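# Roll the whiteboard into the next room's yellow bay

## Task

Get the whiteboard into the adjoining room and leave it parked in that room's yellow-taped bay, with all four of its wheels fully inside the tape and none resting on the tape line. The whiteboard must stay there on its own, without the robot holding it. At the end the coffee table must still stand upright. The robot must not fall over or be left leaning. The sliding door must never be banged open or shut.

## Robot and tools

Robot: a Hello Robot Stretch 3 with one arm. It has a two-wheel differential base 0.33 m long and 0.34 m wide that cannot move sideways. A vertical mast carries a lift, and a telescoping arm reaches out to the robot's right. At the arm's end are a wrist (yaw, pitch, roll) and a two-finger gripper with round 0.04 m pads. A pan/tilt head carries head_camera and nav_camera, and wrist_camera rides on the gripper. A turn on the spot pivots about the point between the drive wheels, 0.05 m behind the front edge. With the arm in and the wrist folded, a turn sweeps a radius of 0.28 m. An unfolded, level wrist reaches past that circle. To carry the gripper forward or back, drive the base.

Frames: the base frame has its origin on the floor between the drive wheels, x forward, y left, z up. hand_pose is reported in this frame, at the point where closed fingertips meet. The odometry frame is the base frame as it stood when the scene began. Headings are positive to the left, within -3.142 to 3.142.

execute_actions(actions, cameras): actions is a list holding one action object, or none. An empty list just reports state and images. An action may contain base, joints or both, plus an optional contact_limits. These motions start together.
- base holds one key only. translate_m is a relative drive in metres from the current spot, -1 to 1, positive forward. rotate_rad is a relative turn in radians, -3.2 to 3.2, positive counter-clockwise seen from above.
- joints is a set of absolute targets keyed by name. lift_m is arm height on the mast, 0 to 1.1 m. arm_m is extension, 0 to 0.52 m. wrist_yaw_rad runs -1.345 to 4.42; 0 points along the arm, positive swings toward the front, and 3.0 folds over the base. wrist_pitch_rad runs -1.57 to 0.451; 0 is level and negative tips the fingers down. wrist_roll_rad runs -2.911 to 2.911; at 0 the fingers sit side by side. gripper_m runs -0.089 to 0.179, larger is wider, and the real gap is somewhat smaller than the value. head_pan_rad runs -3.953 to 1.73; 0 faces forward, positive turns left, and -1.57 faces along the arm. head_tilt_rad runs -1.53 to 0.419; negative looks down. A joint or base left out of an action may keep pushing toward its earlier target.
- contact_limits takes only arm_m: a motor effort in percent, 1 to 100, at which the arm halts with contact_stop. Lower values are gentler, but very low ones stop at once.
- cameras is a list of head_camera, nav_camera, wrist_camera or all. Omitting it or passing null returns every camera; [] returns none. An unknown key, camera name or out-of-range number rejects the entire call. Each action lasts at most 15 s.

wait(seconds): 0 to 10 s, commands nothing, and returns state and images. zoom_image(camera, region): region is [x0, y0, x1, y1] in pixels of that camera's latest full image, at most 504 by 504, giving a finer view. finished_scene(scene): the integer 1 or 2 of the current scene. It is final and reports success. Replying with no tool call ends all remaining scenes.

Results: base_status and joint_status per motion. done means the target was reached; for the base it means only that the wheels turned enough, even if they slipped. off_target means the part stopped short and may still push. After contact_stop, time_out or torque_fault, the target is dropped. The arm and lift halt on firm contact and go slack until commanded again, so a slack lift may sink under load. on_its_own covers what the call did not command; its held at value is the held target, not the position. motor_effort is percent of maximum, positive toward higher joint values, with the peak in brackets; readings carry sizeable bias and noise. Positive wheel effort pushes forward. lidar_m lists 12 distances in metres from the base origin in 30-degree sectors, starting straight ahead and going counter-clockwise (4th left, 7th behind, 10th right). The scan plane is 0.17 m above the floor, and - means nothing was seen. It misses glass and thin legs, and the robot's own body blocks some sectors. wrist_depth_mm and head_depth_mm are 7x7 grids of median depths in mm, read from the top left; - means invalid. base_odometry counts wheel turns only. turned_by_wheels and turned_by_imu give the turn since the last result. base_tilt gives forward and right lean in degrees, with a fixed offset of up to about 4. The pictures line names the returned images in order, and changed camera poses are listed.

Speed: the base reaches 0.30 m/s and 1.9 rad/s only when the arm is stowed: lift_m under 0.30, arm_m under 0.03 and wrist_yaw_rad over 2.54. Otherwise it is capped at 0.10 m/s and 0.63 rad/s. Fold or unfold the wrist only with lift_m between 0.32 and 0.95, wrist_pitch_rad -0.4 and roll near 0; once folded, the lift may go down to 0.25. With yaw below -0.4, keep pitch at -0.5 or lower.

Gripper: to grip, command a value below the object's width. To let go, command at least 0.02 more than the value at contact. Readings do not confirm a grasp.

Avoid: slamming the sliding door; knocking over the coffee table; pushing against something rigid with the gripper higher than about 0.45 m, which can tip the robot; pushing again after a contact_stop; driving while the gripper is braced on something immovable; and snagging furniture, especially when reversing. If the robot leans, back out in small steps, free the gripper, and drop lift_m to about 0.2. Hard wrist pushes trigger a 10 s torque_fault. The simulation keeps running while you compose a reply, and loose objects may occasionally get nudged.

Each tool is called after ">>>" as name(argument=value, ...), one argument or row to a line, values as JSON.

## Session

>>> execute_actions(
  actions=[],
)

Scene clock: 0.00 s.
base_odometry: x=+0.000 y=+0.000 heading=+0.000 (m, m, rad; odometry frame)
turned_by_wheels: +0.000 (rad since the last result)
turned_by_imu: +0.000 (rad since the last result)
base_tilt: forward=+1.1 right=+0.3 (deg)
lidar_m: 0.71 0.71 0.81 1.21 1.21 1.39 1.38 3.06 1.33 1.52 1.47 0.83
head_depth_mm: 781 777 773 769 766 765 761 / 753 749 746 746 741 736 735 / 728 726 724 719 717 713 713 / 705 702 699 697 695 690 688 / 684 681 678 675 675 671 668 / 662 660 658 656 654 653 648 / 643 642 639 636 634 632 630
base_status: not commanded
joint_positions: lift_m=+0.377 arm_m=+0.000 wrist_yaw_rad=+2.992 wrist_pitch_rad=-0.446 wrist_roll_rad=+0.011 gripper_m=+0.037 head_pan_rad=-0.001 head_tilt_rad=-0.019
joint_status: not commanded
motor_effort: left_wheel=+0 right_wheel=+0 lift_m=+29 arm_m=+0 wrist_yaw_rad=+0 wrist_pitch_rad=+7 wrist_roll_rad=+0 gripper_m=+0 head_pan_rad=+0 head_tilt_rad=+1 (%)
hand_pose: x=+0.0116 y=+0.0736 z=+0.3834 quat_wxyz=(+0.208, +0.703, +0.103, +0.672) (m; base frame)
wrist_depth_mm: 981 - - - - 850 650 / - - - - - 874 677 / - - - - - 900 693 / 819 822 819 813 821 843 703 / 685 692 - 690 716 680 679 / 592 586 - 598 - 610 605 / 520 534 - - 524 527 530
pictures: head_camera (sideways: a quarter turn clockwise sets it upright), nav_camera (sideways: a quarter turn counterclockwise sets it upright), wrist_camera
camera_calibration (this result's frames):
head_camera: T_world_to_cam=[[0.0269454, -0.0505716, -0.998357, 1.31741], [0.0213235, 0.998521, -0.0500044, 0.0677481], [0.999409, -0.0199411, 0.027984, -0.0846227], [0, 0, 0, 1]] pos_world=[0.0476298, -0.0027116, 1.321]
nav_camera: T_world_to_cam=[[0.0429354, 0.0395348, 0.998295, -1.25778], [0.0164974, -0.999109, 0.0388575, 0.00328813], [0.998942, 0.0148009, -0.0435494, 0.00183141], [0, 0, 0, 1]] pos_world=[0.0521197, 0.0529843, 1.25559]
wrist_camera: T_world_to_cam=[[0.992906, -0.118894, 0.0011038, 0.002997], [-0.0720412, -0.608961, -0.789922, 0.378471], [0.0945895, 0.784239, -0.613206, 0.339474], [0, 0, 0, 1]] pos_world=[-0.00782095, -0.0353986, 0.507127]
Images, in order (width x height): head_camera 896x504, nav_camera 672x504, wrist_camera 644x364.

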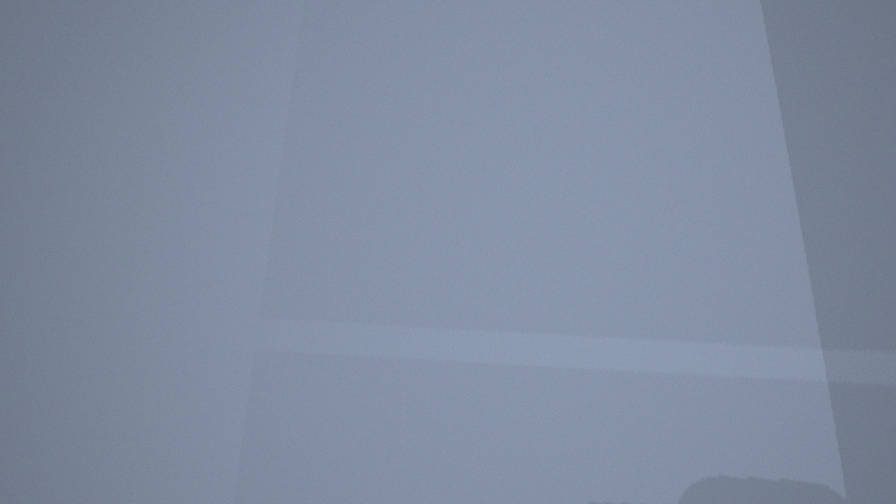

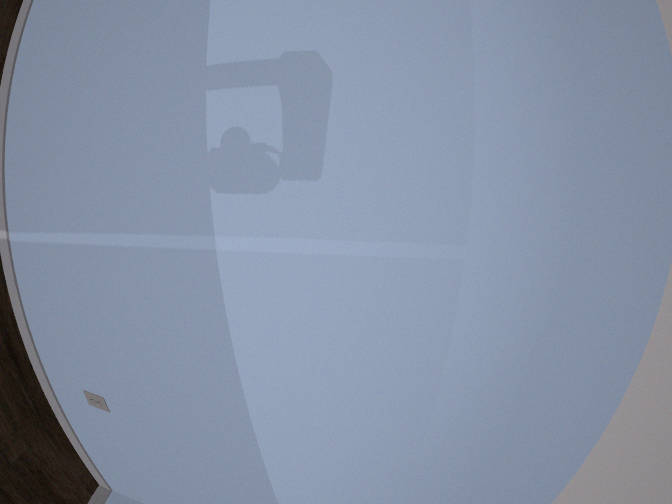

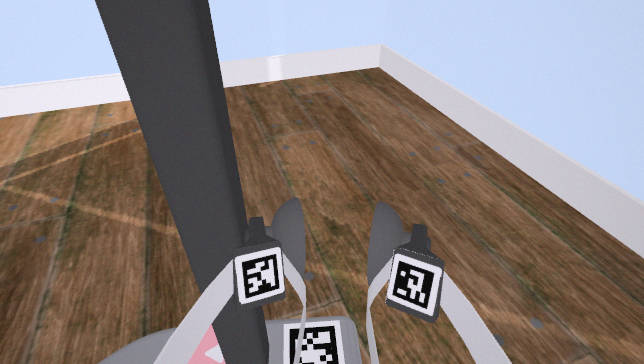

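>>> execute_actions(
  actions=[
    {"joints":{"head_pan_rad":-2.2,"head_tilt_rad":-0.65,"lift_m":0.26}},
  ],
  cameras=["head_camera","nav_camera"],
)

>>> execute_actions(
  actions=[
    {"joints":{"head_pan_rad":-3.2,"head_tilt_rad":-0.65}},
  ],
  cameras=["head_camera","nav_camera"],
)

Scene clock: 9.00 s.
base_odometry: x=+0.000 y=+0.000 heading=+0.000 (m, m, rad; odometry frame)
turned_by_wheels: +0.000 (rad since the last result)
turned_by_imu: -0.001 (rad since the last result)
base_tilt: forward=+1.1 right=+0.2 (deg)
lidar_m: 0.71 0.71 0.81 1.21 1.21 1.39 1.39 3.05 1.33 1.52 1.47 0.83
head_depth_mm: 1009 1092 1186 2376 1773 1531 1304 / 1054 1144 1234 2384 1760 1521 1290 / 1098 1195 1298 2343 1799 1520 1286 / 1967 1284 2410 2235 1778 1513 1277 / 1867 2051 2264 2314 1835 1500 1272 / 1692 1838 2025 2142 1817 1485 1265 / 1562 1685 1830 1990 1793 1479 1253
base_status: not commanded
joint_positions: lift_m=+0.260 arm_m=+0.000 wrist_yaw_rad=+2.992 wrist_pitch_rad=-0.446 wrist_roll_rad=+0.011 gripper_m=+0.037 head_pan_rad=-2.193 head_tilt_rad=-0.642
joint_status: all done
motor_effort: left_wheel=-1(1) right_wheel=-1(0) lift_m=+19(23) arm_m=+0(0) wrist_yaw_rad=+0(0) wrist_pitch_rad=+7(6) wrist_roll_rad=+0(0) gripper_m=-1(0) head_pan_rad=-3(33) head_tilt_rad=-3(23) (%)
hand_pose: x=+0.0116 y=+0.0736 z=+0.2668 quat_wxyz=(+0.208, +0.703, +0.104, +0.672) (m; base frame)
wrist_depth_mm: 980 - - - - 851 650 / 991 - - - - 845 675 / 778 771 786 782 786 806 685 / 633 632 633 640 634 641 632 / 531 536 - 541 556 538 536 / 471 - - - - 461 462 / - - - - 404 408 406
pictures: head_camera (sideways: a quarter turn clockwise sets it upright), nav_camera (sideways: a quarter turn counterclockwise sets it upright)
camera_calibration (this result's frames):
head_camera: T_world_to_cam=[[0.285459, 0.48494, -0.826648, 1.09153], [0.818855, -0.571591, -0.0525465, 0.0661497], [-0.497986, -0.661905, -0.560261, 0.690118], [0, 0, 0, 1]] pos_world=[-0.022084, -0.0347217, 1.29243]
nav_camera: T_world_to_cam=[[-0.327434, -0.524652, 0.785829, -0.97817], [-0.833416, 0.552231, 0.0214304, 0.0311861], [-0.445203, -0.647905, -0.618072, 0.758329], [0, 0, 0, 1]] pos_world=[0.0433153, -0.0390951, 1.23671]
Images, in order (width x height): head_camera 896x504, nav_camera 672x504.

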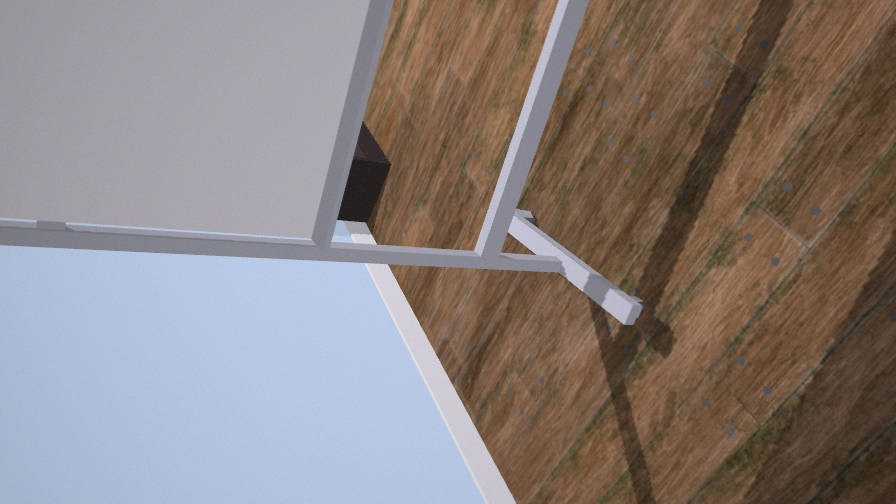

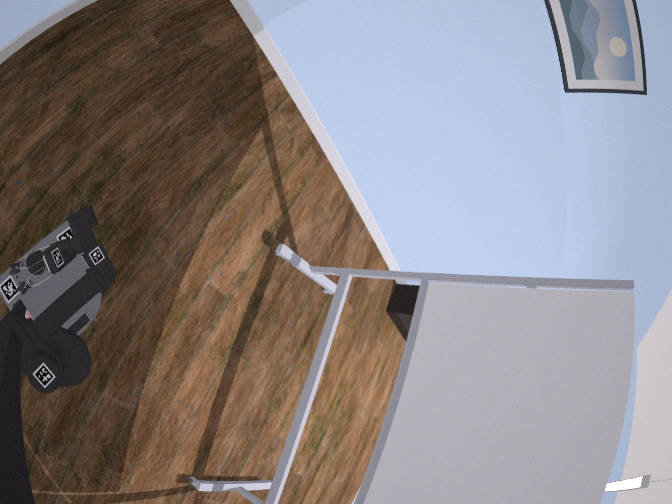

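Scene clock: 10.07 s.
base_odometry: x=+0.000 y=+0.000 heading=+0.000 (m, m, rad; odometry frame)
turned_by_wheels: +0.000 (rad since the last result)
turned_by_imu: +0.000 (rad since the last result)
base_tilt: forward=+1.1 right=+0.3 (deg)
lidar_m: 0.71 0.71 0.81 1.21 1.21 1.39 1.39 3.04 1.33 1.51 1.47 0.83
head_depth_mm: 1740 1811 1885 1958 1875 1540 1298 / 2148 2195 2256 2263 1853 1529 1297 / 2613 2763 2866 2351 1849 1520 1286 / 2714 2982 3031 2237 1736 1506 1278 / 1141 1256 1385 2316 1814 1499 1275 / 1087 1187 1297 2292 1795 1490 1265 / 1035 1134 1218 2266 1745 1483 1256
base_status: not commanded
joint_positions: lift_m=+0.260 arm_m=+0.000 wrist_yaw_rad=+2.992 wrist_pitch_rad=-0.446 wrist_roll_rad=+0.011 gripper_m=+0.037 head_pan_rad=-3.193 head_tilt_rad=-0.642
joint_status: all done
motor_effort: left_wheel=+0(0) right_wheel=-1(1) lift_m=+20(19) arm_m=+0(1) wrist_yaw_rad=+0(1) wrist_pitch_rad=+7(7) wrist_roll_rad=+0(0) gripper_m=-1(0) head_pan_rad=-3(32) head_tilt_rad=-3(0) (%)
hand_pose: x=+0.0116 y=+0.0736 z=+0.2668 quat_wxyz=(+0.208, +0.703, +0.104, +0.672) (m; base frame)
wrist_depth_mm: - - - - - 839 648 / - - - - - 848 671 / 768 776 788 781 787 799 692 / 629 627 634 630 646 638 643 / 527 530 - 548 560 538 536 / 471 - - - - 466 466 / - - - - 405 406 408
pictures: head_camera (sideways: a quarter turn clockwise sets it upright), nav_camera (sideways: a quarter turn counterclockwise sets it upright)
camera_calibration (this result's frames):
head_camera: T_world_to_cam=[[0.56239, 0.0218117, -0.826584, 1.08975], [-0.0385277, -0.997875, -0.0525451, 0.0713779], [-0.825974, 0.0613972, -0.560355, 0.692242], [0, 0, 0, 1]] pos_world=[-0.0383441, 0.00495512, 1.29243]
nav_camera: T_world_to_cam=[[-0.618482, -0.00794871, 0.785759, -0.976303], [0.0143735, 0.999667, 0.0214262, 0.02602], [-0.785668, 0.0245458, -0.618162, 0.760522], [0, 0, 0, 1]] pos_world=[-0.00668175, -0.0524393, 1.23671]
Images, in order (width x height): head_camera 896x504, nav_camera 672x504.

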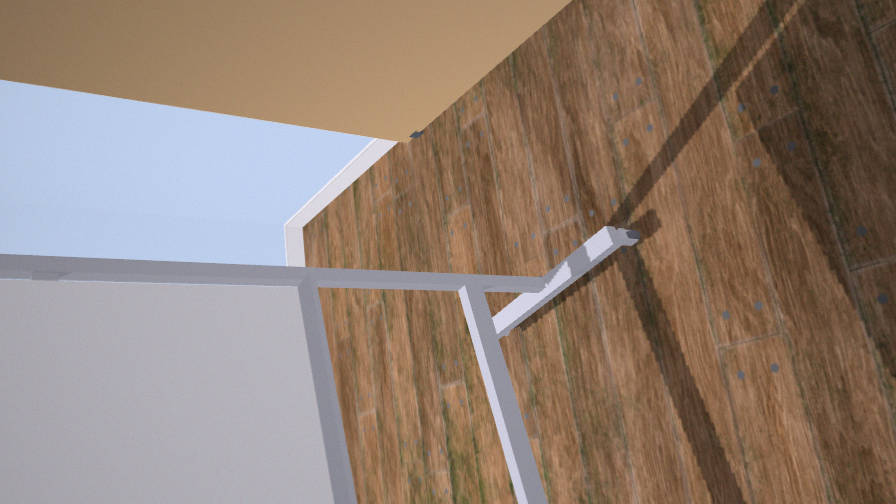

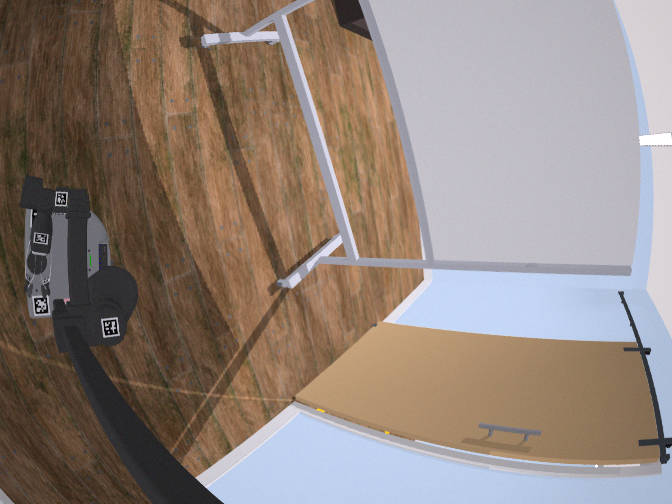

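>>> execute_actions(
  actions=[
    {"base":{"rotate_rad":2.456},"joints":{"head_pan_rad":0.3,"head_tilt_rad":-0.8}},
  ],
  cameras=[],
)

>>> execute_actions(
  actions=[
    {"base":{"translate_m":1.0}},
  ],
  cameras=["head_camera","nav_camera"],
)

Scene clock: 132.90 s.
base_odometry: x=+0.000 y=+0.000 heading=+2.456 (m, m, rad; odometry frame)
turned_by_wheels: +2.456 (rad since the last result)
turned_by_imu: +2.420 (rad since the last result)
base_tilt: forward=+1.1 right=+0.2 (deg)
lidar_m: 1.29 1.38 3.05 1.33 1.54 1.51 0.93 0.72 0.71 0.76 1.11 1.21
head_depth_mm: 1261 1364 1491 1633 1624 1392 1212 / 1340 1484 1640 1787 1615 1373 1207 / 1468 1604 1788 1868 1603 1379 1202 / 1638 1830 2059 1913 1590 1366 1193 / 1869 2123 2279 1908 1576 1361 1188 / 2264 2618 2344 1883 1575 1350 1180 / 2684 2915 2260 1733 1572 1343 1180
base_status: done
joint_positions: lift_m=+0.260 arm_m=+0.000 wrist_yaw_rad=+2.992 wrist_pitch_rad=-0.446 wrist_roll_rad=+0.011 gripper_m=+0.037 head_pan_rad=+0.293 head_tilt_rad=-0.791
joint_status: all done
motor_effort: left_wheel=-3(10) right_wheel=+2(9) lift_m=+20(20) arm_m=+0(0) wrist_yaw_rad=+0(1) wrist_pitch_rad=+7(6) wrist_roll_rad=+0(0) gripper_m=+0(1) head_pan_rad=+1(32) head_tilt_rad=-3(16) (%)
hand_pose: x=+0.0116 y=+0.0736 z=+0.2668 quat_wxyz=(+0.208, +0.703, +0.104, +0.672) (m; base frame)
wrist_depth_mm: - - - - - - - / - - - - - - - / 776 775 779 779 789 783 800 / 635 631 636 632 636 642 642 / 522 525 - 542 554 531 538 / 471 - - - - 459 467 / - - - - 406 405 407
pictures: none
No camera images: the call's "cameras" was empty. Leave "cameras" out to get every camera's image.

Scene clock: 137.83 s.
base_odometry: x=-0.774 y=+0.633 heading=+2.456 (m, m, rad; odometry frame)
turned_by_wheels: +0.000 (rad since the last result)
turned_by_imu: +0.003 (rad since the last result)
base_tilt: forward=+1.1 right=+0.2 (deg)
lidar_m: 0.42 0.54 2.31 0.85 1.70 2.33 1.68 1.30 1.14 0.51 0.40 0.39
head_depth_mm: 385 417 454 496 548 613 693 / 418 459 505 560 626 712 826 / 451 499 559 635 724 851 1017 / 453 508 590 679 804 1003 1160 / 503 569 655 768 931 1183 1191 / 506 654 797 970 1246 1345 1179 / 696 826 1018 1327 1532 1345 1174
base_status: done
joint_positions: lift_m=+0.260 arm_m=+0.000 wrist_yaw_rad=+2.992 wrist_pitch_rad=-0.446 wrist_roll_rad=+0.011 gripper_m=+0.037 head_pan_rad=+0.293 head_tilt_rad=-0.791
joint_status: not commanded
motor_effort: left_wheel=-3(8) right_wheel=+2(7) lift_m=+20(20) arm_m=-1(0) wrist_yaw_rad=+0(0) wrist_pitch_rad=+6(6) wrist_roll_rad=+0(0) gripper_m=+0(1) head_pan_rad=+2(2) head_tilt_rad=-3(4) (%)
hand_pose: x=+0.0116 y=+0.0736 z=+0.2668 quat_wxyz=(+0.208, +0.703, +0.104, +0.672) (m; base frame)
wrist_depth_mm: - - - - - - - / - - - 958 - - - / 784 779 784 754 793 796 793 / 633 636 628 641 637 642 648 / 531 527 - 547 554 539 535 / 472 - - - - 463 461 / - - - - 405 403 409
pictures: head_camera (sideways: a quarter turn clockwise sets it upright), nav_camera (sideways: a quarter turn counterclockwise sets it upright)
camera_calibration (this result's frames):
head_camera: T_world_to_cam=[[-0.633672, -0.244015, -0.734109, 0.976507], [-0.307837, 0.950119, -0.050095, 0.0698209], [0.709715, 0.194242, -0.677181, 0.834848], [0, 0, 0, 1]] pos_world=[0.0477743, 0.00978097, 1.2857]
nav_camera: T_world_to_cam=[[0.684741, 0.24796, 0.685307, -0.853333], [0.326495, -0.945068, 0.0157233, 0.0315442], [0.651561, 0.212983, -0.728084, 0.894731], [0, 0, 0, 1]] pos_world=[-0.00895957, 0.0508416, 1.23574]
Images, in order (width x height): head_camera 896x504, nav_camera 672x504.

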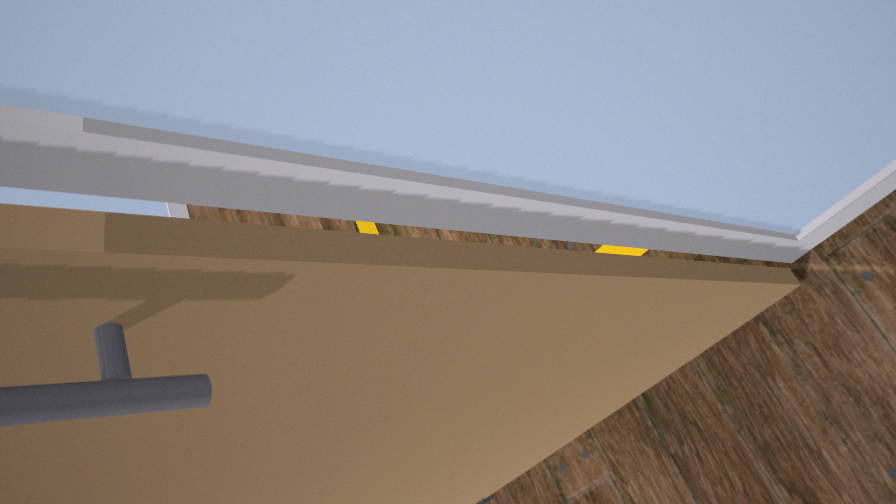

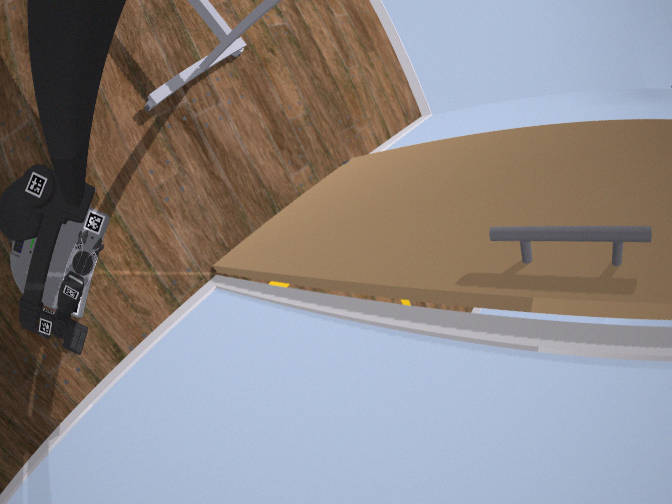

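>>> execute_actions(
  actions=[
    {"base":{"translate_m":0.125},"joints":{"lift_m":0.33,"wrist_pitch_rad":-0.4,"gripper_m":0.0}},
  ],
  cameras=[],
)

>>> execute_actions(
  actions=[
    {"base":{"rotate_rad":0.982},"joints":{"wrist_yaw_rad":1.65,"head_pan_rad":-0.5,"head_tilt_rad":-1.15}},
  ],
  cameras=[],
)

>>> execute_actions(
  actions=[
    {"joints":{"wrist_yaw_rad":1.2,"wrist_pitch_rad":0.0,"lift_m":0.27}},
  ],
)

Scene clock: 174.57 s.
base_odometry: x=-0.871 y=+0.713 heading=+2.456 (m, m, rad; odometry frame)
turned_by_wheels: +0.000 (rad since the last result)
turned_by_imu: -0.001 (rad since the last result)
base_tilt: forward=+1.1 right=+0.3 (deg)
lidar_m: 0.31 0.42 1.37 0.84 1.78 2.43 1.77 1.37 0.85 0.38 0.29 0.29
head_depth_mm: 285 298 323 354 391 436 494 / 302 329 361 400 448 508 590 / 322 358 403 455 522 609 727 / 358 394 443 510 606 739 929 / 341 387 444 520 632 806 1109 / 385 434 525 642 825 1156 1181 / 442 422 662 874 1259 1341 1174
base_status: done
joint_positions: lift_m=+0.330 arm_m=+0.000 wrist_yaw_rad=+2.992 wrist_pitch_rad=-0.419 wrist_roll_rad=+0.011 gripper_m=+0.000 head_pan_rad=+0.293 head_tilt_rad=-0.791
joint_status: all done
motor_effort: left_wheel=-3(9) right_wheel=+2(7) lift_m=+36(39) arm_m=+0(0) wrist_yaw_rad=-1(0) wrist_pitch_rad=+10(11) wrist_roll_rad=+0(0) gripper_m=-3(98) head_pan_rad=+2(2) head_tilt_rad=-3(3) (%)
hand_pose: x=+0.0122 y=+0.0771 z=+0.3420 quat_wxyz=(+0.199, +0.704, +0.094, +0.675) (m; base frame)
wrist_depth_mm: - - - - - - - / - - - - - - - / 946 964 822 958 992 985 891 / 765 776 767 779 775 787 734 / 643 639 648 - 651 650 616 / 553 557 - - 563 557 542 / 482 - - - 492 490 481
pictures: none
No camera images: the call's "cameras" was empty. Leave "cameras" out to get every camera's image.

Scene clock: 177.07 s.
base_odometry: x=-0.871 y=+0.713 heading=-2.846 (m, m, rad; odometry frame)
turned_by_wheels: +0.982 (rad since the last result)
turned_by_imu: +0.969 (rad since the last result)
base_tilt: forward=+1.1 right=+0.3 (deg)
lidar_m: 1.00 0.84 1.79 1.78 1.87 1.40 1.03 0.40 0.30 0.29 0.30 0.40
head_depth_mm: 370 416 470 531 605 707 848 / 409 472 548 649 768 934 - / 416 493 622 792 1029 1196 - / 504 597 729 935 1278 1212 - / 650 809 1067 1396 1309 1204 1135 / 914 1258 1550 1427 1303 1199 1115 / 1857 1749 1573 1422 1290 1190 1105
base_status: done
joint_positions: lift_m=+0.330 arm_m=+0.000 wrist_yaw_rad=+1.652 wrist_pitch_rad=-0.419 wrist_roll_rad=+0.011 gripper_m=+0.000 head_pan_rad=-0.493 head_tilt_rad=-1.136
joint_status: all done
motor_effort: left_wheel=-3(8) right_wheel=+2(5) lift_m=+36(36) arm_m=+0(1) wrist_yaw_rad=-1(2) wrist_pitch_rad=+10(10) wrist_roll_rad=+0(0) gripper_m=-3(2) head_pan_rad=-3(33) head_tilt_rad=-5(17) (%)
hand_pose: x=+0.2021 y=-0.1266 z=+0.3420 quat_wxyz=(+0.575, +0.611, -0.363, +0.405) (m; base frame)
wrist_depth_mm: - - - - - 304 222 / - - - - - 291 235 / 945 920 962 969 913 280 230 / 676 773 780 780 723 307 225 / 615 655 643 - 582 330 235 / 548 555 554 - 433 347 233 / 479 482 486 486 478 333 227
pictures: none
No camera images: the call's "cameras" was empty. Leave "cameras" out to get every camera's image.

Scene clock: 178.43 s.
base_odometry: x=-0.871 y=+0.713 heading=-2.846 (m, m, rad; odometry frame)
turned_by_wheels: +0.000 (rad since the last result)
turned_by_imu: +0.000 (rad since the last result)
base_tilt: forward=+1.1 right=+0.2 (deg)
lidar_m: 1.01 0.84 1.78 1.77 1.87 1.39 1.03 0.40 0.30 0.29 0.30 0.40
head_depth_mm: 370 416 470 530 606 707 848 / 409 472 547 648 766 938 1047 / 416 493 622 792 1005 1182 - / 506 598 728 931 1287 1203 - / 650 810 1070 1400 1313 1205 1139 / 912 1258 1558 1426 1306 1197 1117 / 1861 1758 1573 1420 1298 1194 1101
base_status: not commanded
joint_positions: lift_m=+0.270 arm_m=+0.000 wrist_yaw_rad=+1.202 wrist_pitch_rad=-0.023 wrist_roll_rad=+0.011 gripper_m=+0.000 head_pan_rad=-0.493 head_tilt_rad=-1.136
joint_status: all done
motor_effort: left_wheel=-3(3) right_wheel=+2(2) lift_m=+20(33) arm_m=+0(0) wrist_yaw_rad=-2(2) wrist_pitch_rad=+12(12) wrist_roll_rad=+0(0) gripper_m=-4(3) head_pan_rad=-3(3) head_tilt_rad=-5(5) (%)
hand_pose: x=+0.2171 y=-0.2368 z=+0.3791 quat_wxyz=(+0.585, +0.409, -0.581, +0.391) (m; base frame)
wrist_depth_mm: - - - 260 205 140 106 / - - - 273 208 142 107 / - - - 282 210 142 108 / - - - 289 212 143 108 / - - - - 201 144 109 / 802 832 829 - 190 146 109 / 629 647 640 325 237 146 110
pictures: head_camera (sideways: a quarter turn clockwise sets it upright), nav_camera (sideways: a quarter turn counterclockwise sets it upright), wrist_camera
camera_calibration (this result's frames):
head_camera: T_world_to_cam=[[-0.803927, 0.374427, -0.462067, 0.623105], [0.440803, 0.896698, -0.0403103, 0.0524952], [0.399241, -0.236087, -0.885929, 1.10815], [0, 0, 0, 1]] pos_world=[0.0353707, -0.0187587, 1.27178]
nav_camera: T_world_to_cam=[[0.825686, -0.398572, 0.399228, -0.481503], [-0.435279, -0.900294, 0.00143129, 0.0548015], [0.358852, -0.174957, -0.916851, 1.1419], [0, 0, 0, 1]] pos_world=[0.011652, 0.057207, 1.2391]
wrist_camera: T_world_to_cam=[[-0.334258, -0.942384, 0.0135326, -0.14951], [-0.225813, 0.0661377, -0.971923, 0.463115], [0.91503, -0.327929, -0.23491, -0.0239976], [0, 0, 0, 1]] pos_world=[0.0765609, -0.179395, 0.446499]
Images, in order (width x height): head_camera 896x504, nav_camera 672x504, wrist_camera 644x364.

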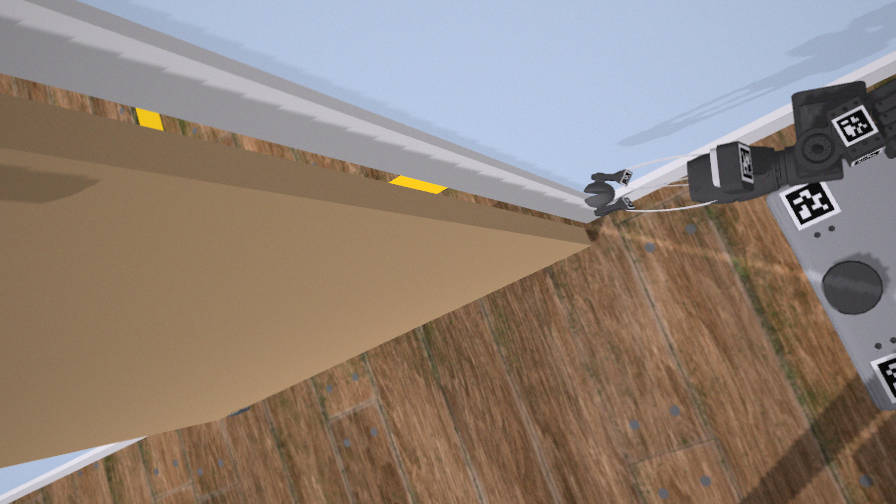

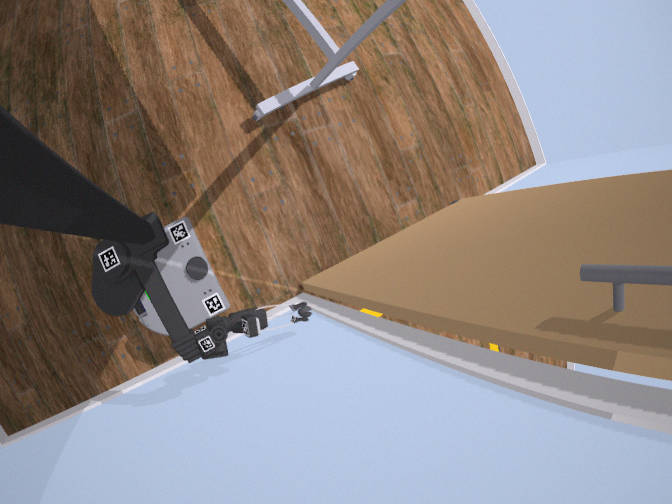

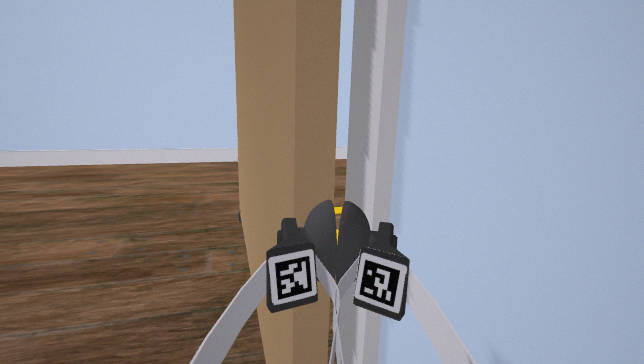

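>>> execute_actions(
  actions=[
    {"base":{"translate_m":0.09},"joints":{"arm_m":0.021}},
  ],
  cameras=["wrist_camera","head_camera"],
)

Scene clock: 201.37 s.
base_odometry: x=-0.957 y=+0.686 heading=-2.846 (m, m, rad; odometry frame)
turned_by_wheels: +0.000 (rad since the last result)
turned_by_imu: -0.001 (rad since the last result)
base_tilt: forward=+1.1 right=+0.2 (deg)
lidar_m: 1.02 0.77 2.51 1.76 2.00 1.49 1.04 0.40 0.30 0.29 0.30 0.35
head_depth_mm: 314 395 459 526 611 715 859 / 353 398 481 624 758 916 - / 418 478 559 690 918 1197 - / 500 604 738 945 1262 1202 - / 657 820 1084 1395 1305 1202 1131 / 920 1270 1553 1429 1303 1200 1116 / 1847 1757 1560 1424 1299 1192 1102
base_status: done
joint_positions: lift_m=+0.270 arm_m=+0.021 wrist_yaw_rad=+1.202 wrist_pitch_rad=-0.023 wrist_roll_rad=+0.011 gripper_m=+0.000 head_pan_rad=-0.493 head_tilt_rad=-1.136
joint_status: all done
motor_effort: left_wheel=-3(5) right_wheel=+2(5) lift_m=+20(20) arm_m=+3(3) wrist_yaw_rad=-1(1) wrist_pitch_rad=+12(12) wrist_roll_rad=+0(0) gripper_m=-3(3) head_pan_rad=-2(3) head_tilt_rad=-4(4) (%)
hand_pose: x=+0.2171 y=-0.2578 z=+0.3792 quat_wxyz=(+0.585, +0.409, -0.582, +0.391) (m; base frame)
wrist_depth_mm: - - - 176 148 117 89 / - - - 182 150 118 89 / - - - 189 151 119 90 / - - - 197 153 120 90 / - - - - 149 121 91 / 816 826 837 - 152 122 91 / 640 651 608 223 171 122 92
pictures: head_camera (sideways: a quarter turn clockwise sets it upright), wrist_camera
camera_calibration (this result's frames):
head_camera: T_world_to_cam=[[-0.804004, 0.374669, -0.461737, 0.622676], [0.440969, 0.896617, -0.0402969, 0.0524767], [0.398903, -0.236011, -0.886101, 1.10838], [0, 0, 0, 1]] pos_world=[0.035357, -0.0187593, 1.27176]
wrist_camera: T_world_to_cam=[[-0.334702, -0.942227, 0.0135423, -0.169192], [-0.225461, 0.066119, -0.972006, 0.464536], [0.914955, -0.328385, -0.234566, -0.0310687], [0, 0, 0, 1]] pos_world=[0.0765324, -0.200334, 0.446535]
Images, in order (width x height): head_camera 896x504, wrist_camera 644x364.

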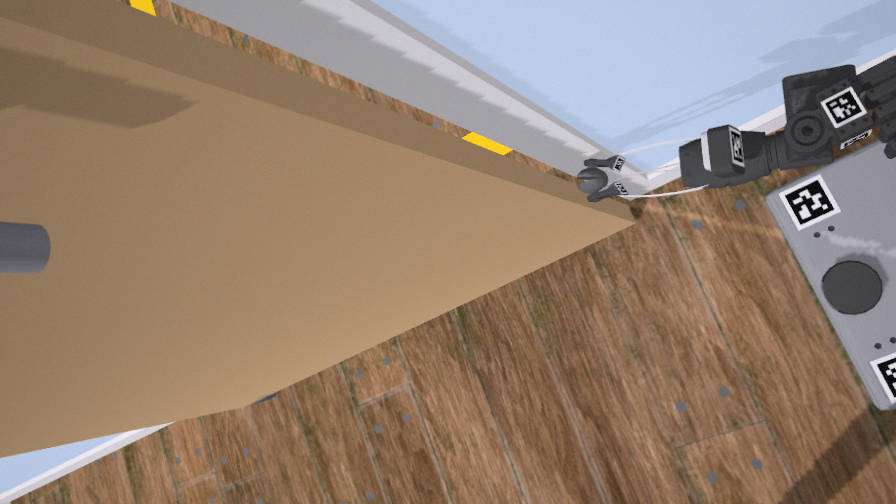

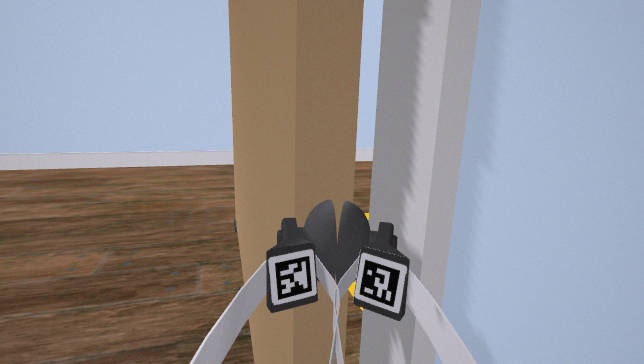

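>>> execute_actions(
  actions=[
    {"joints":{"arm_m":0.028},"base":{"translate_m":0.11}},
  ],
  cameras=["wrist_camera","head_camera"],
)

Scene clock: 212.13 s.
base_odometry: x=-1.062 y=+0.654 heading=-2.846 (m, m, rad; odometry frame)
turned_by_wheels: +0.000 (rad since the last result)
turned_by_imu: -0.019 (rad since the last result)
base_tilt: forward=+1.1 right=+0.3 (deg)
lidar_m: 0.95 0.68 0.69 1.74 2.18 1.60 1.11 0.41 0.30 0.29 0.29 0.34
head_depth_mm: 305 357 1589 1466 593 716 843 / 347 390 461 1407 1328 917 - / 408 468 548 668 1031 1211 - / 485 587 715 921 1266 1209 - / 630 781 1032 1386 1310 1201 1135 / 864 1179 1533 1432 1306 1198 1114 / 1741 1759 1568 1420 1297 1195 1106
base_status: done
joint_positions: lift_m=+0.270 arm_m=+0.028 wrist_yaw_rad=+1.203 wrist_pitch_rad=-0.023 wrist_roll_rad=+0.011 gripper_m=+0.000 head_pan_rad=-0.493 head_tilt_rad=-1.137
joint_status: all done
motor_effort: left_wheel=-1(10) right_wheel=+4(27) lift_m=+20(20) arm_m=+3(4) wrist_yaw_rad=-3(21) wrist_pitch_rad=+12(14) wrist_roll_rad=+0(0) gripper_m=-3(5) head_pan_rad=-2(2) head_tilt_rad=-4(5) (%)
hand_pose: x=+0.2171 y=-0.2646 z=+0.3791 quat_wxyz=(+0.585, +0.409, -0.581, +0.391) (m; base frame)
wrist_depth_mm: - - 557 158 - - 69 / - - 634 164 - - 70 / - - 723 170 - - 70 / - - 856 176 - 93 71 / - - 976 - - 94 71 / 815 817 840 - 878 95 71 / 632 642 603 199 673 95 72
pictures: head_camera (sideways: a quarter turn clockwise sets it upright), wrist_camera
camera_calibration (this result's frames):
head_camera: T_world_to_cam=[[-0.804311, 0.374965, -0.460961, 0.621667], [0.441055, 0.896576, -0.0402654, 0.0524351], [0.398188, -0.235695, -0.886507, 1.10891], [0, 0, 0, 1]] pos_world=[0.0353313, -0.0187506, 1.27173]
wrist_camera: T_world_to_cam=[[-0.334001, -0.942475, 0.0135317, -0.175808], [-0.225821, 0.0660735, -0.971926, 0.46495], [0.915122, -0.32768, -0.234899, -0.0331047], [0, 0, 0, 1]] pos_world=[0.07657, -0.207264, 0.4465]
Images, in order (width x height): head_camera 896x504, wrist_camera 644x364.

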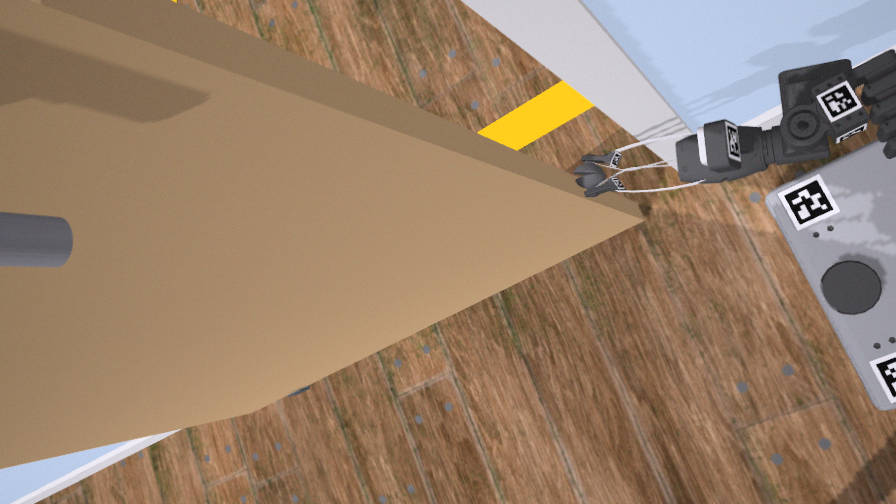

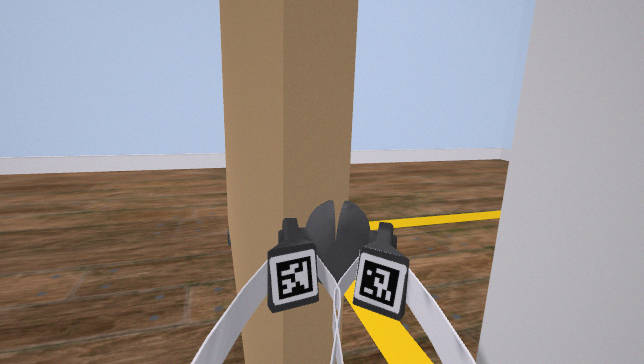

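>>> execute_actions(
  actions=[
    {"joints":{"arm_m":0.023},"base":{"translate_m":0.3}},
  ],
  cameras=["wrist_camera","nav_camera"],
)

Scene clock: 225.13 s.
base_odometry: x=-1.349 y=+0.567 heading=-2.846 (m, m, rad; odometry frame)
turned_by_wheels: +0.000 (rad since the last result)
turned_by_imu: +0.000 (rad since the last result)
base_tilt: forward=+1.1 right=+0.3 (deg)
lidar_m: 0.96 1.99 0.51 1.73 2.53 1.91 1.12 0.41 0.32 2.33 0.34 0.34
head_depth_mm: 306 357 1583 1465 1333 1218 1125 / 350 393 460 1400 1327 1217 - / 406 472 552 665 989 1230 - / 498 591 722 926 1265 1203 - / 635 790 1040 1392 1308 1207 1134 / 875 1191 1530 1424 1294 1199 1117 / 1765 1761 1566 1420 1297 1193 1100
base_status: done
joint_positions: lift_m=+0.270 arm_m=+0.023 wrist_yaw_rad=+1.192 wrist_pitch_rad=-0.023 wrist_roll_rad=+0.011 gripper_m=+0.000 head_pan_rad=-0.493 head_tilt_rad=-1.137
joint_status: all done
motor_effort: left_wheel=-3(5) right_wheel=+5(18) lift_m=+20(20) arm_m=+0(3) wrist_yaw_rad=+6(6) wrist_pitch_rad=+12(12) wrist_roll_rad=+0(0) gripper_m=-4(4) head_pan_rad=-2(3) head_tilt_rad=-4(4) (%)
hand_pose: x=+0.2161 y=-0.2626 z=+0.3790 quat_wxyz=(+0.587, +0.406, -0.584, +0.388) (m; base frame)
wrist_depth_mm: - - 526 157 - - - / - - 589 164 - - - / - - 656 170 - - - / - - 765 176 - - - / - - 904 - - - - / 796 809 776 - 901 888 878 / 636 652 598 203 663 675 680
pictures: nav_camera (sideways: a quarter turn counterclockwise sets it upright), wrist_camera
camera_calibration (this result's frames):
nav_camera: T_world_to_cam=[[0.825993, -0.399081, 0.398084, -0.480015], [-0.435575, -0.900151, 0.00137818, 0.0548724], [0.357786, -0.174534, -0.917348, 1.14255], [0, 0, 0, 1]] pos_world=[0.0116018, 0.0572423, 1.23913]
wrist_camera: T_world_to_cam=[[-0.344006, -0.93887, 0.0135215, -0.171087], [-0.225493, 0.0686254, -0.971825, 0.465041], [0.911489, -0.337362, -0.235316, -0.0331344], [0, 0, 0, 1]] pos_world=[0.0762104, -0.20372, 0.446455]
Images, in order (width x height): nav_camera 672x504, wrist_camera 644x364.

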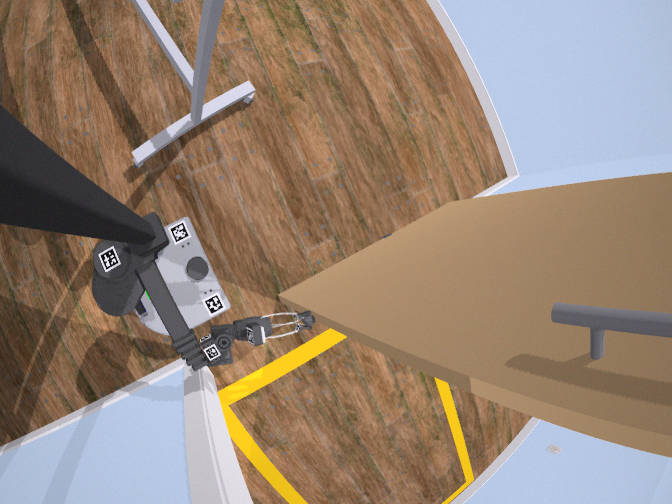

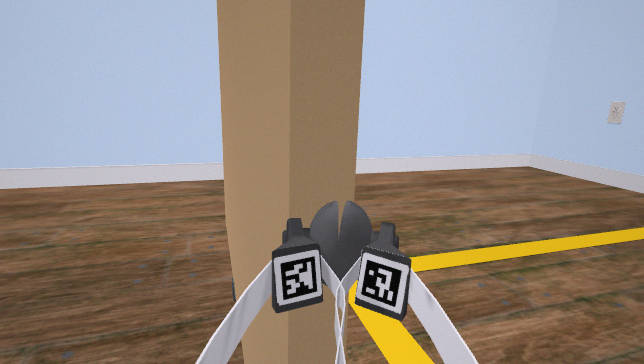

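>>> execute_actions(
  actions=[
    {"base":{"translate_m":0.37},"joints":{"head_pan_rad":-1.5,"head_tilt_rad":-0.85}},
  ],
)

Scene clock: 239.67 s.
base_odometry: x=-1.703 y=+0.460 heading=-2.847 (m, m, rad; odometry frame)
turned_by_wheels: +0.000 (rad since the last result)
turned_by_imu: -0.001 (rad since the last result)
base_tilt: forward=+1.1 right=+0.3 (deg)
lidar_m: 0.97 1.61 2.21 1.78 0.51 2.30 1.12 0.59 2.42 2.34 0.34 0.34
head_depth_mm: 2045 2315 2234 1835 1548 1338 1179 / 2063 2337 2211 1814 1540 1343 1176 / 2079 2351 2196 1798 1535 1329 1174 / 2102 2401 2195 1787 1527 1322 1173 / 2130 2395 2153 1777 1511 1309 1165 / 2152 2440 2142 1765 1511 1310 1160 / 2173 2417 2124 1746 1491 1299 865
base_status: done
joint_positions: lift_m=+0.270 arm_m=+0.023 wrist_yaw_rad=+1.188 wrist_pitch_rad=-0.023 wrist_roll_rad=+0.011 gripper_m=+0.000 head_pan_rad=-1.493 head_tilt_rad=-0.853
joint_status: all done
motor_effort: left_wheel=-3(5) right_wheel=+5(21) lift_m=+20(20) arm_m=+0(0) wrist_yaw_rad=+9(11) wrist_pitch_rad=+12(13) wrist_roll_rad=+0(0) gripper_m=-4(5) head_pan_rad=-2(34) head_tilt_rad=+2(15) (%)
hand_pose: x=+0.2157 y=-0.2635 z=+0.3790 quat_wxyz=(+0.588, +0.405, -0.584, +0.386) (m; base frame)
wrist_depth_mm: - - 521 157 341 - - / - - 570 163 354 - - / - - 640 169 368 - - / - - 727 175 390 - - / - - 845 - - - - / 813 811 781 - 901 868 885 / 635 641 608 200 444 674 698
pictures: head_camera (sideways: a quarter turn clockwise sets it upright), nav_camera (sideways: a quarter turn counterclockwise sets it upright), wrist_camera
camera_calibration (this result's frames):
head_camera: T_world_to_cam=[[-0.106444, 0.715262, -0.690703, 0.916723], [0.993711, 0.100811, -0.048744, 0.0601186], [0.034766, -0.691547, -0.721494, 0.8966], [0, 0, 0, 1]] pos_world=[0.00666757, -0.0417166, 1.283]
nav_camera: T_world_to_cam=[[0.0991454, -0.762881, 0.638892, -0.78928], [-0.992931, -0.117955, 0.0132402, 0.0428266], [0.0652597, -0.635688, -0.769182, 0.951753], [0, 0, 0, 1]] pos_world=[0.0586662, 0.00794336, 1.23577]
wrist_camera: T_world_to_cam=[[-0.347945, -0.937417, 0.0135237, -0.170871], [-0.225148, 0.0695489, -0.971839, 0.465206], [0.910078, -0.341191, -0.235257, -0.0338113], [0, 0, 0, 1]] pos_world=[0.0760575, -0.204068, 0.446461]
Images, in order (width x height): head_camera 896x504, nav_camera 672x504, wrist_camera 644x364.

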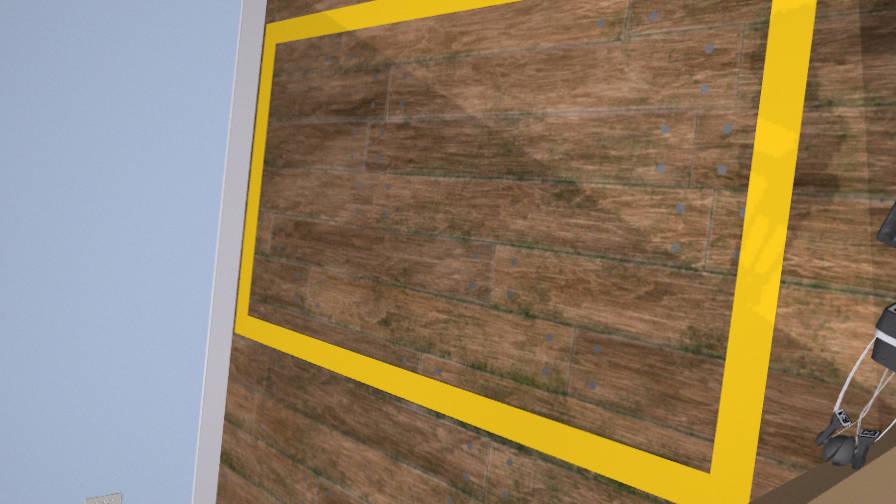

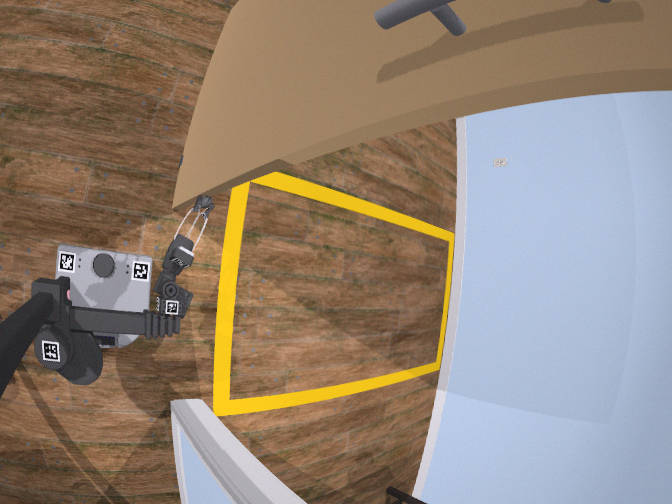

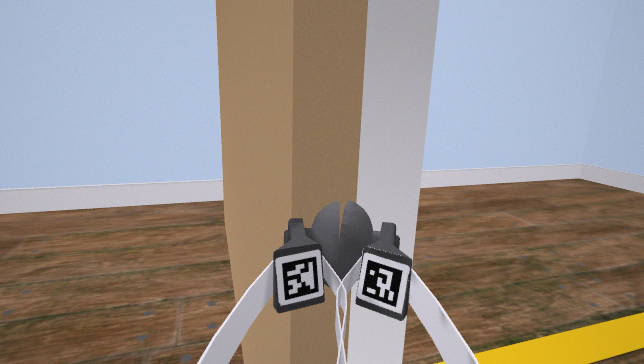

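>>> execute_actions(
  actions=[
    {"base":{"translate_m":-0.33},"joints":{"arm_m":0.0,"lift_m":0.46,"wrist_pitch_rad":-0.62,"wrist_yaw_rad":1.6,"gripper_m":0.09,"head_pan_rad":-0.1,"head_tilt_rad":-1.0}},
  ],
  cameras=[],
)

>>> execute_actions(
  actions=[
    {"base":{"rotate_rad":1.80}},
  ],
)

Scene clock: 284.70 s.
base_odometry: x=-1.387 y=+0.555 heading=-2.847 (m, m, rad; odometry frame)
turned_by_wheels: +0.000 (rad since the last result)
turned_by_imu: -0.003 (rad since the last result)
base_tilt: forward=+1.1 right=+0.2 (deg)
lidar_m: 0.97 1.94 0.50 1.73 2.52 1.96 1.12 0.41 0.34 2.33 2.43 0.62
head_depth_mm: 579 620 925 1580 1420 1271 1145 / 778 796 809 964 1389 1263 1141 / 1192 1228 1264 1298 1341 1260 1136 / 1763 2005 1827 1589 1404 1248 1134 / 1764 2008 1829 1576 1397 1245 1128 / 1741 1980 1808 1571 1391 1242 1118 / 1732 1959 1797 1563 1383 1233 1118
base_status: done
joint_positions: lift_m=+0.460 arm_m=+0.000 wrist_yaw_rad=+1.597 wrist_pitch_rad=-0.629 wrist_roll_rad=+0.011 gripper_m=+0.090 head_pan_rad=-0.107 head_tilt_rad=-0.988
joint_status: all done
motor_effort: left_wheel=-1(7) right_wheel=+0(2) lift_m=+36(38) arm_m=-2(4) wrist_yaw_rad=+1(13) wrist_pitch_rad=+5(12) wrist_roll_rad=+0(0) gripper_m=+0(97) head_pan_rad=+1(29) head_tilt_rad=-5(15) (%)
hand_pose: x=+0.1715 y=-0.1404 z=+0.4280 quat_wxyz=(+0.624, +0.636, -0.315, +0.325) (m; base frame)
wrist_depth_mm: - - - - 639 638 - / - - - - 719 965 - / 891 889 891 877 794 858 884 / 776 764 775 765 740 777 759 / 685 667 696 669 677 682 688 / 607 615 589 602 601 609 599 / 544 549 543 547 546 536 545
pictures: none
No camera images: the call's "cameras" was empty. Leave "cameras" out to get every camera's image.

Scene clock: 288.50 s.
base_odometry: x=-1.387 y=+0.555 heading=-1.047 (m, m, rad; odometry frame)
turned_by_wheels: +1.800 (rad since the last result)
turned_by_imu: +1.777 (rad since the last result)
base_tilt: forward=+1.1 right=+0.3 (deg)
lidar_m: 1.73 2.22 1.89 0.61 0.34 0.36 2.33 2.19 0.62 1.88 2.15 0.50
head_depth_mm: 635 643 649 697 1423 1233 1144 / 872 850 772 1578 1043 1227 1141 / 1174 1732 1801 1573 1406 1223 1141 / 2337 2165 1840 1588 1401 1234 1129 / 2347 2155 1841 1584 1394 1245 1123 / 2384 2165 1801 1568 1390 1239 1121 / 2364 2132 1800 1567 1377 1234 1117
base_status: done
joint_positions: lift_m=+0.460 arm_m=+0.000 wrist_yaw_rad=+1.598 wrist_pitch_rad=-0.629 wrist_roll_rad=+0.011 gripper_m=+0.090 head_pan_rad=-0.107 head_tilt_rad=-0.988
joint_status: not commanded
motor_effort: left_wheel=-3(7) right_wheel=+2(6) lift_m=+35(36) arm_m=-3(3) wrist_yaw_rad=+2(2) wrist_pitch_rad=+5(5) wrist_roll_rad=+0(0) gripper_m=-1(1) head_pan_rad=+3(2) head_tilt_rad=-4(4) (%)
hand_pose: x=+0.1715 y=-0.1403 z=+0.4280 quat_wxyz=(+0.624, +0.636, -0.315, +0.325) (m; base frame)
wrist_depth_mm: - - - - - - - / - - - - 993 984 - / 873 866 873 887 850 890 890 / 772 771 765 766 747 762 772 / 671 677 675 662 650 586 658 / 610 611 588 603 608 613 605 / 548 543 543 548 550 540 541
pictures: head_camera (sideways: a quarter turn clockwise sets it upright), nav_camera (sideways: a quarter turn counterclockwise sets it upright), wrist_camera
camera_calibration (this result's frames):
head_camera: T_world_to_cam=[[-0.808414, 0.036012, -0.587512, 0.78655], [0.0771962, 0.995992, -0.0451715, 0.0610501], [0.583531, -0.0818709, -0.807954, 1.00568], [0, 0, 0, 1]] pos_world=[0.0443006, -0.00679484, 1.27741]
nav_camera: T_world_to_cam=[[0.846536, -0.0511467, 0.529869, -0.6518], [-0.0650991, -0.997849, 0.007685, 0.0444009], [0.528336, -0.0409996, -0.848045, 1.05146], [0, 0, 0, 1]] pos_world=[-0.00085972, 0.0540773, 1.23671]
wrist_camera: T_world_to_cam=[[0.0566483, -0.998384, -0.0044296, -0.141685], [-0.745892, -0.0393718, -0.664903, 0.436914], [0.663654, 0.0409696, -0.746917, 0.374838], [0, 0, 0, 1]] pos_world=[0.0851536, -0.139611, 0.56985]
Images, in order (width x height): head_camera 896x504, nav_camera 672x504, wrist_camera 644x364.

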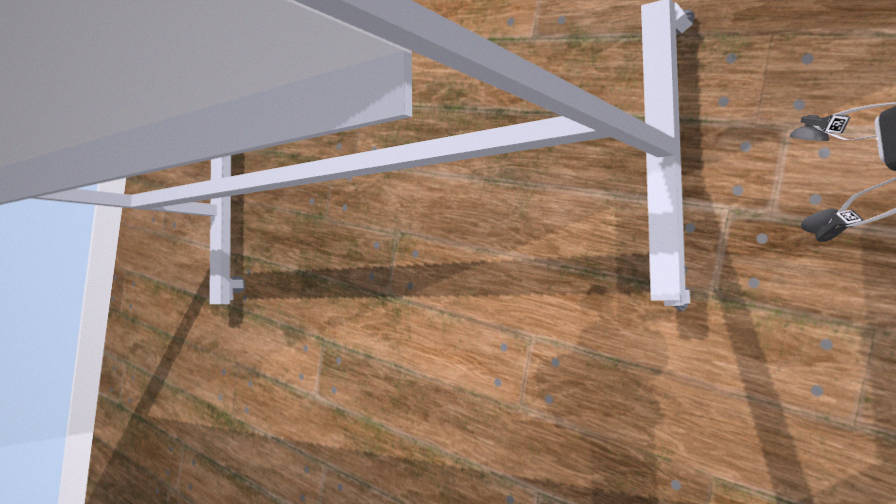

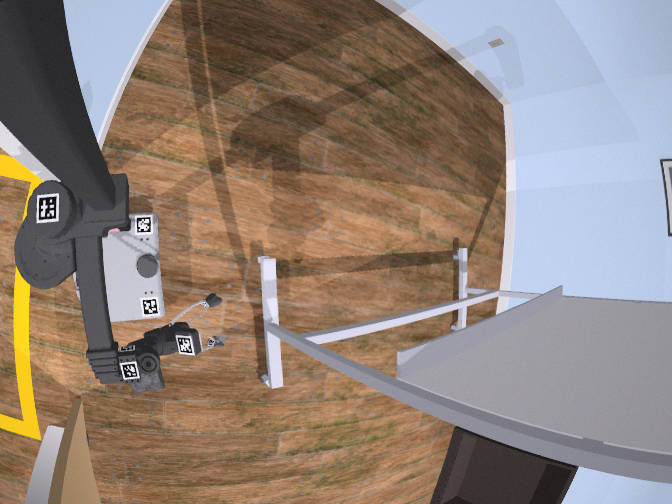

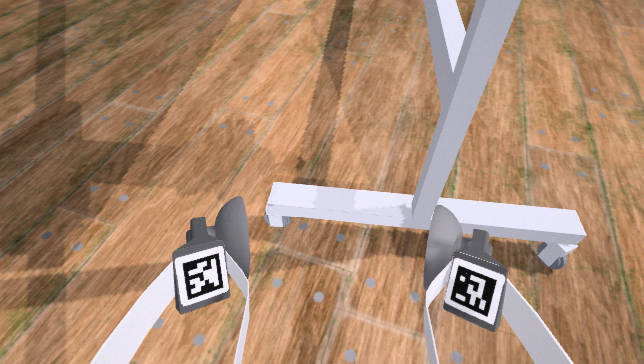

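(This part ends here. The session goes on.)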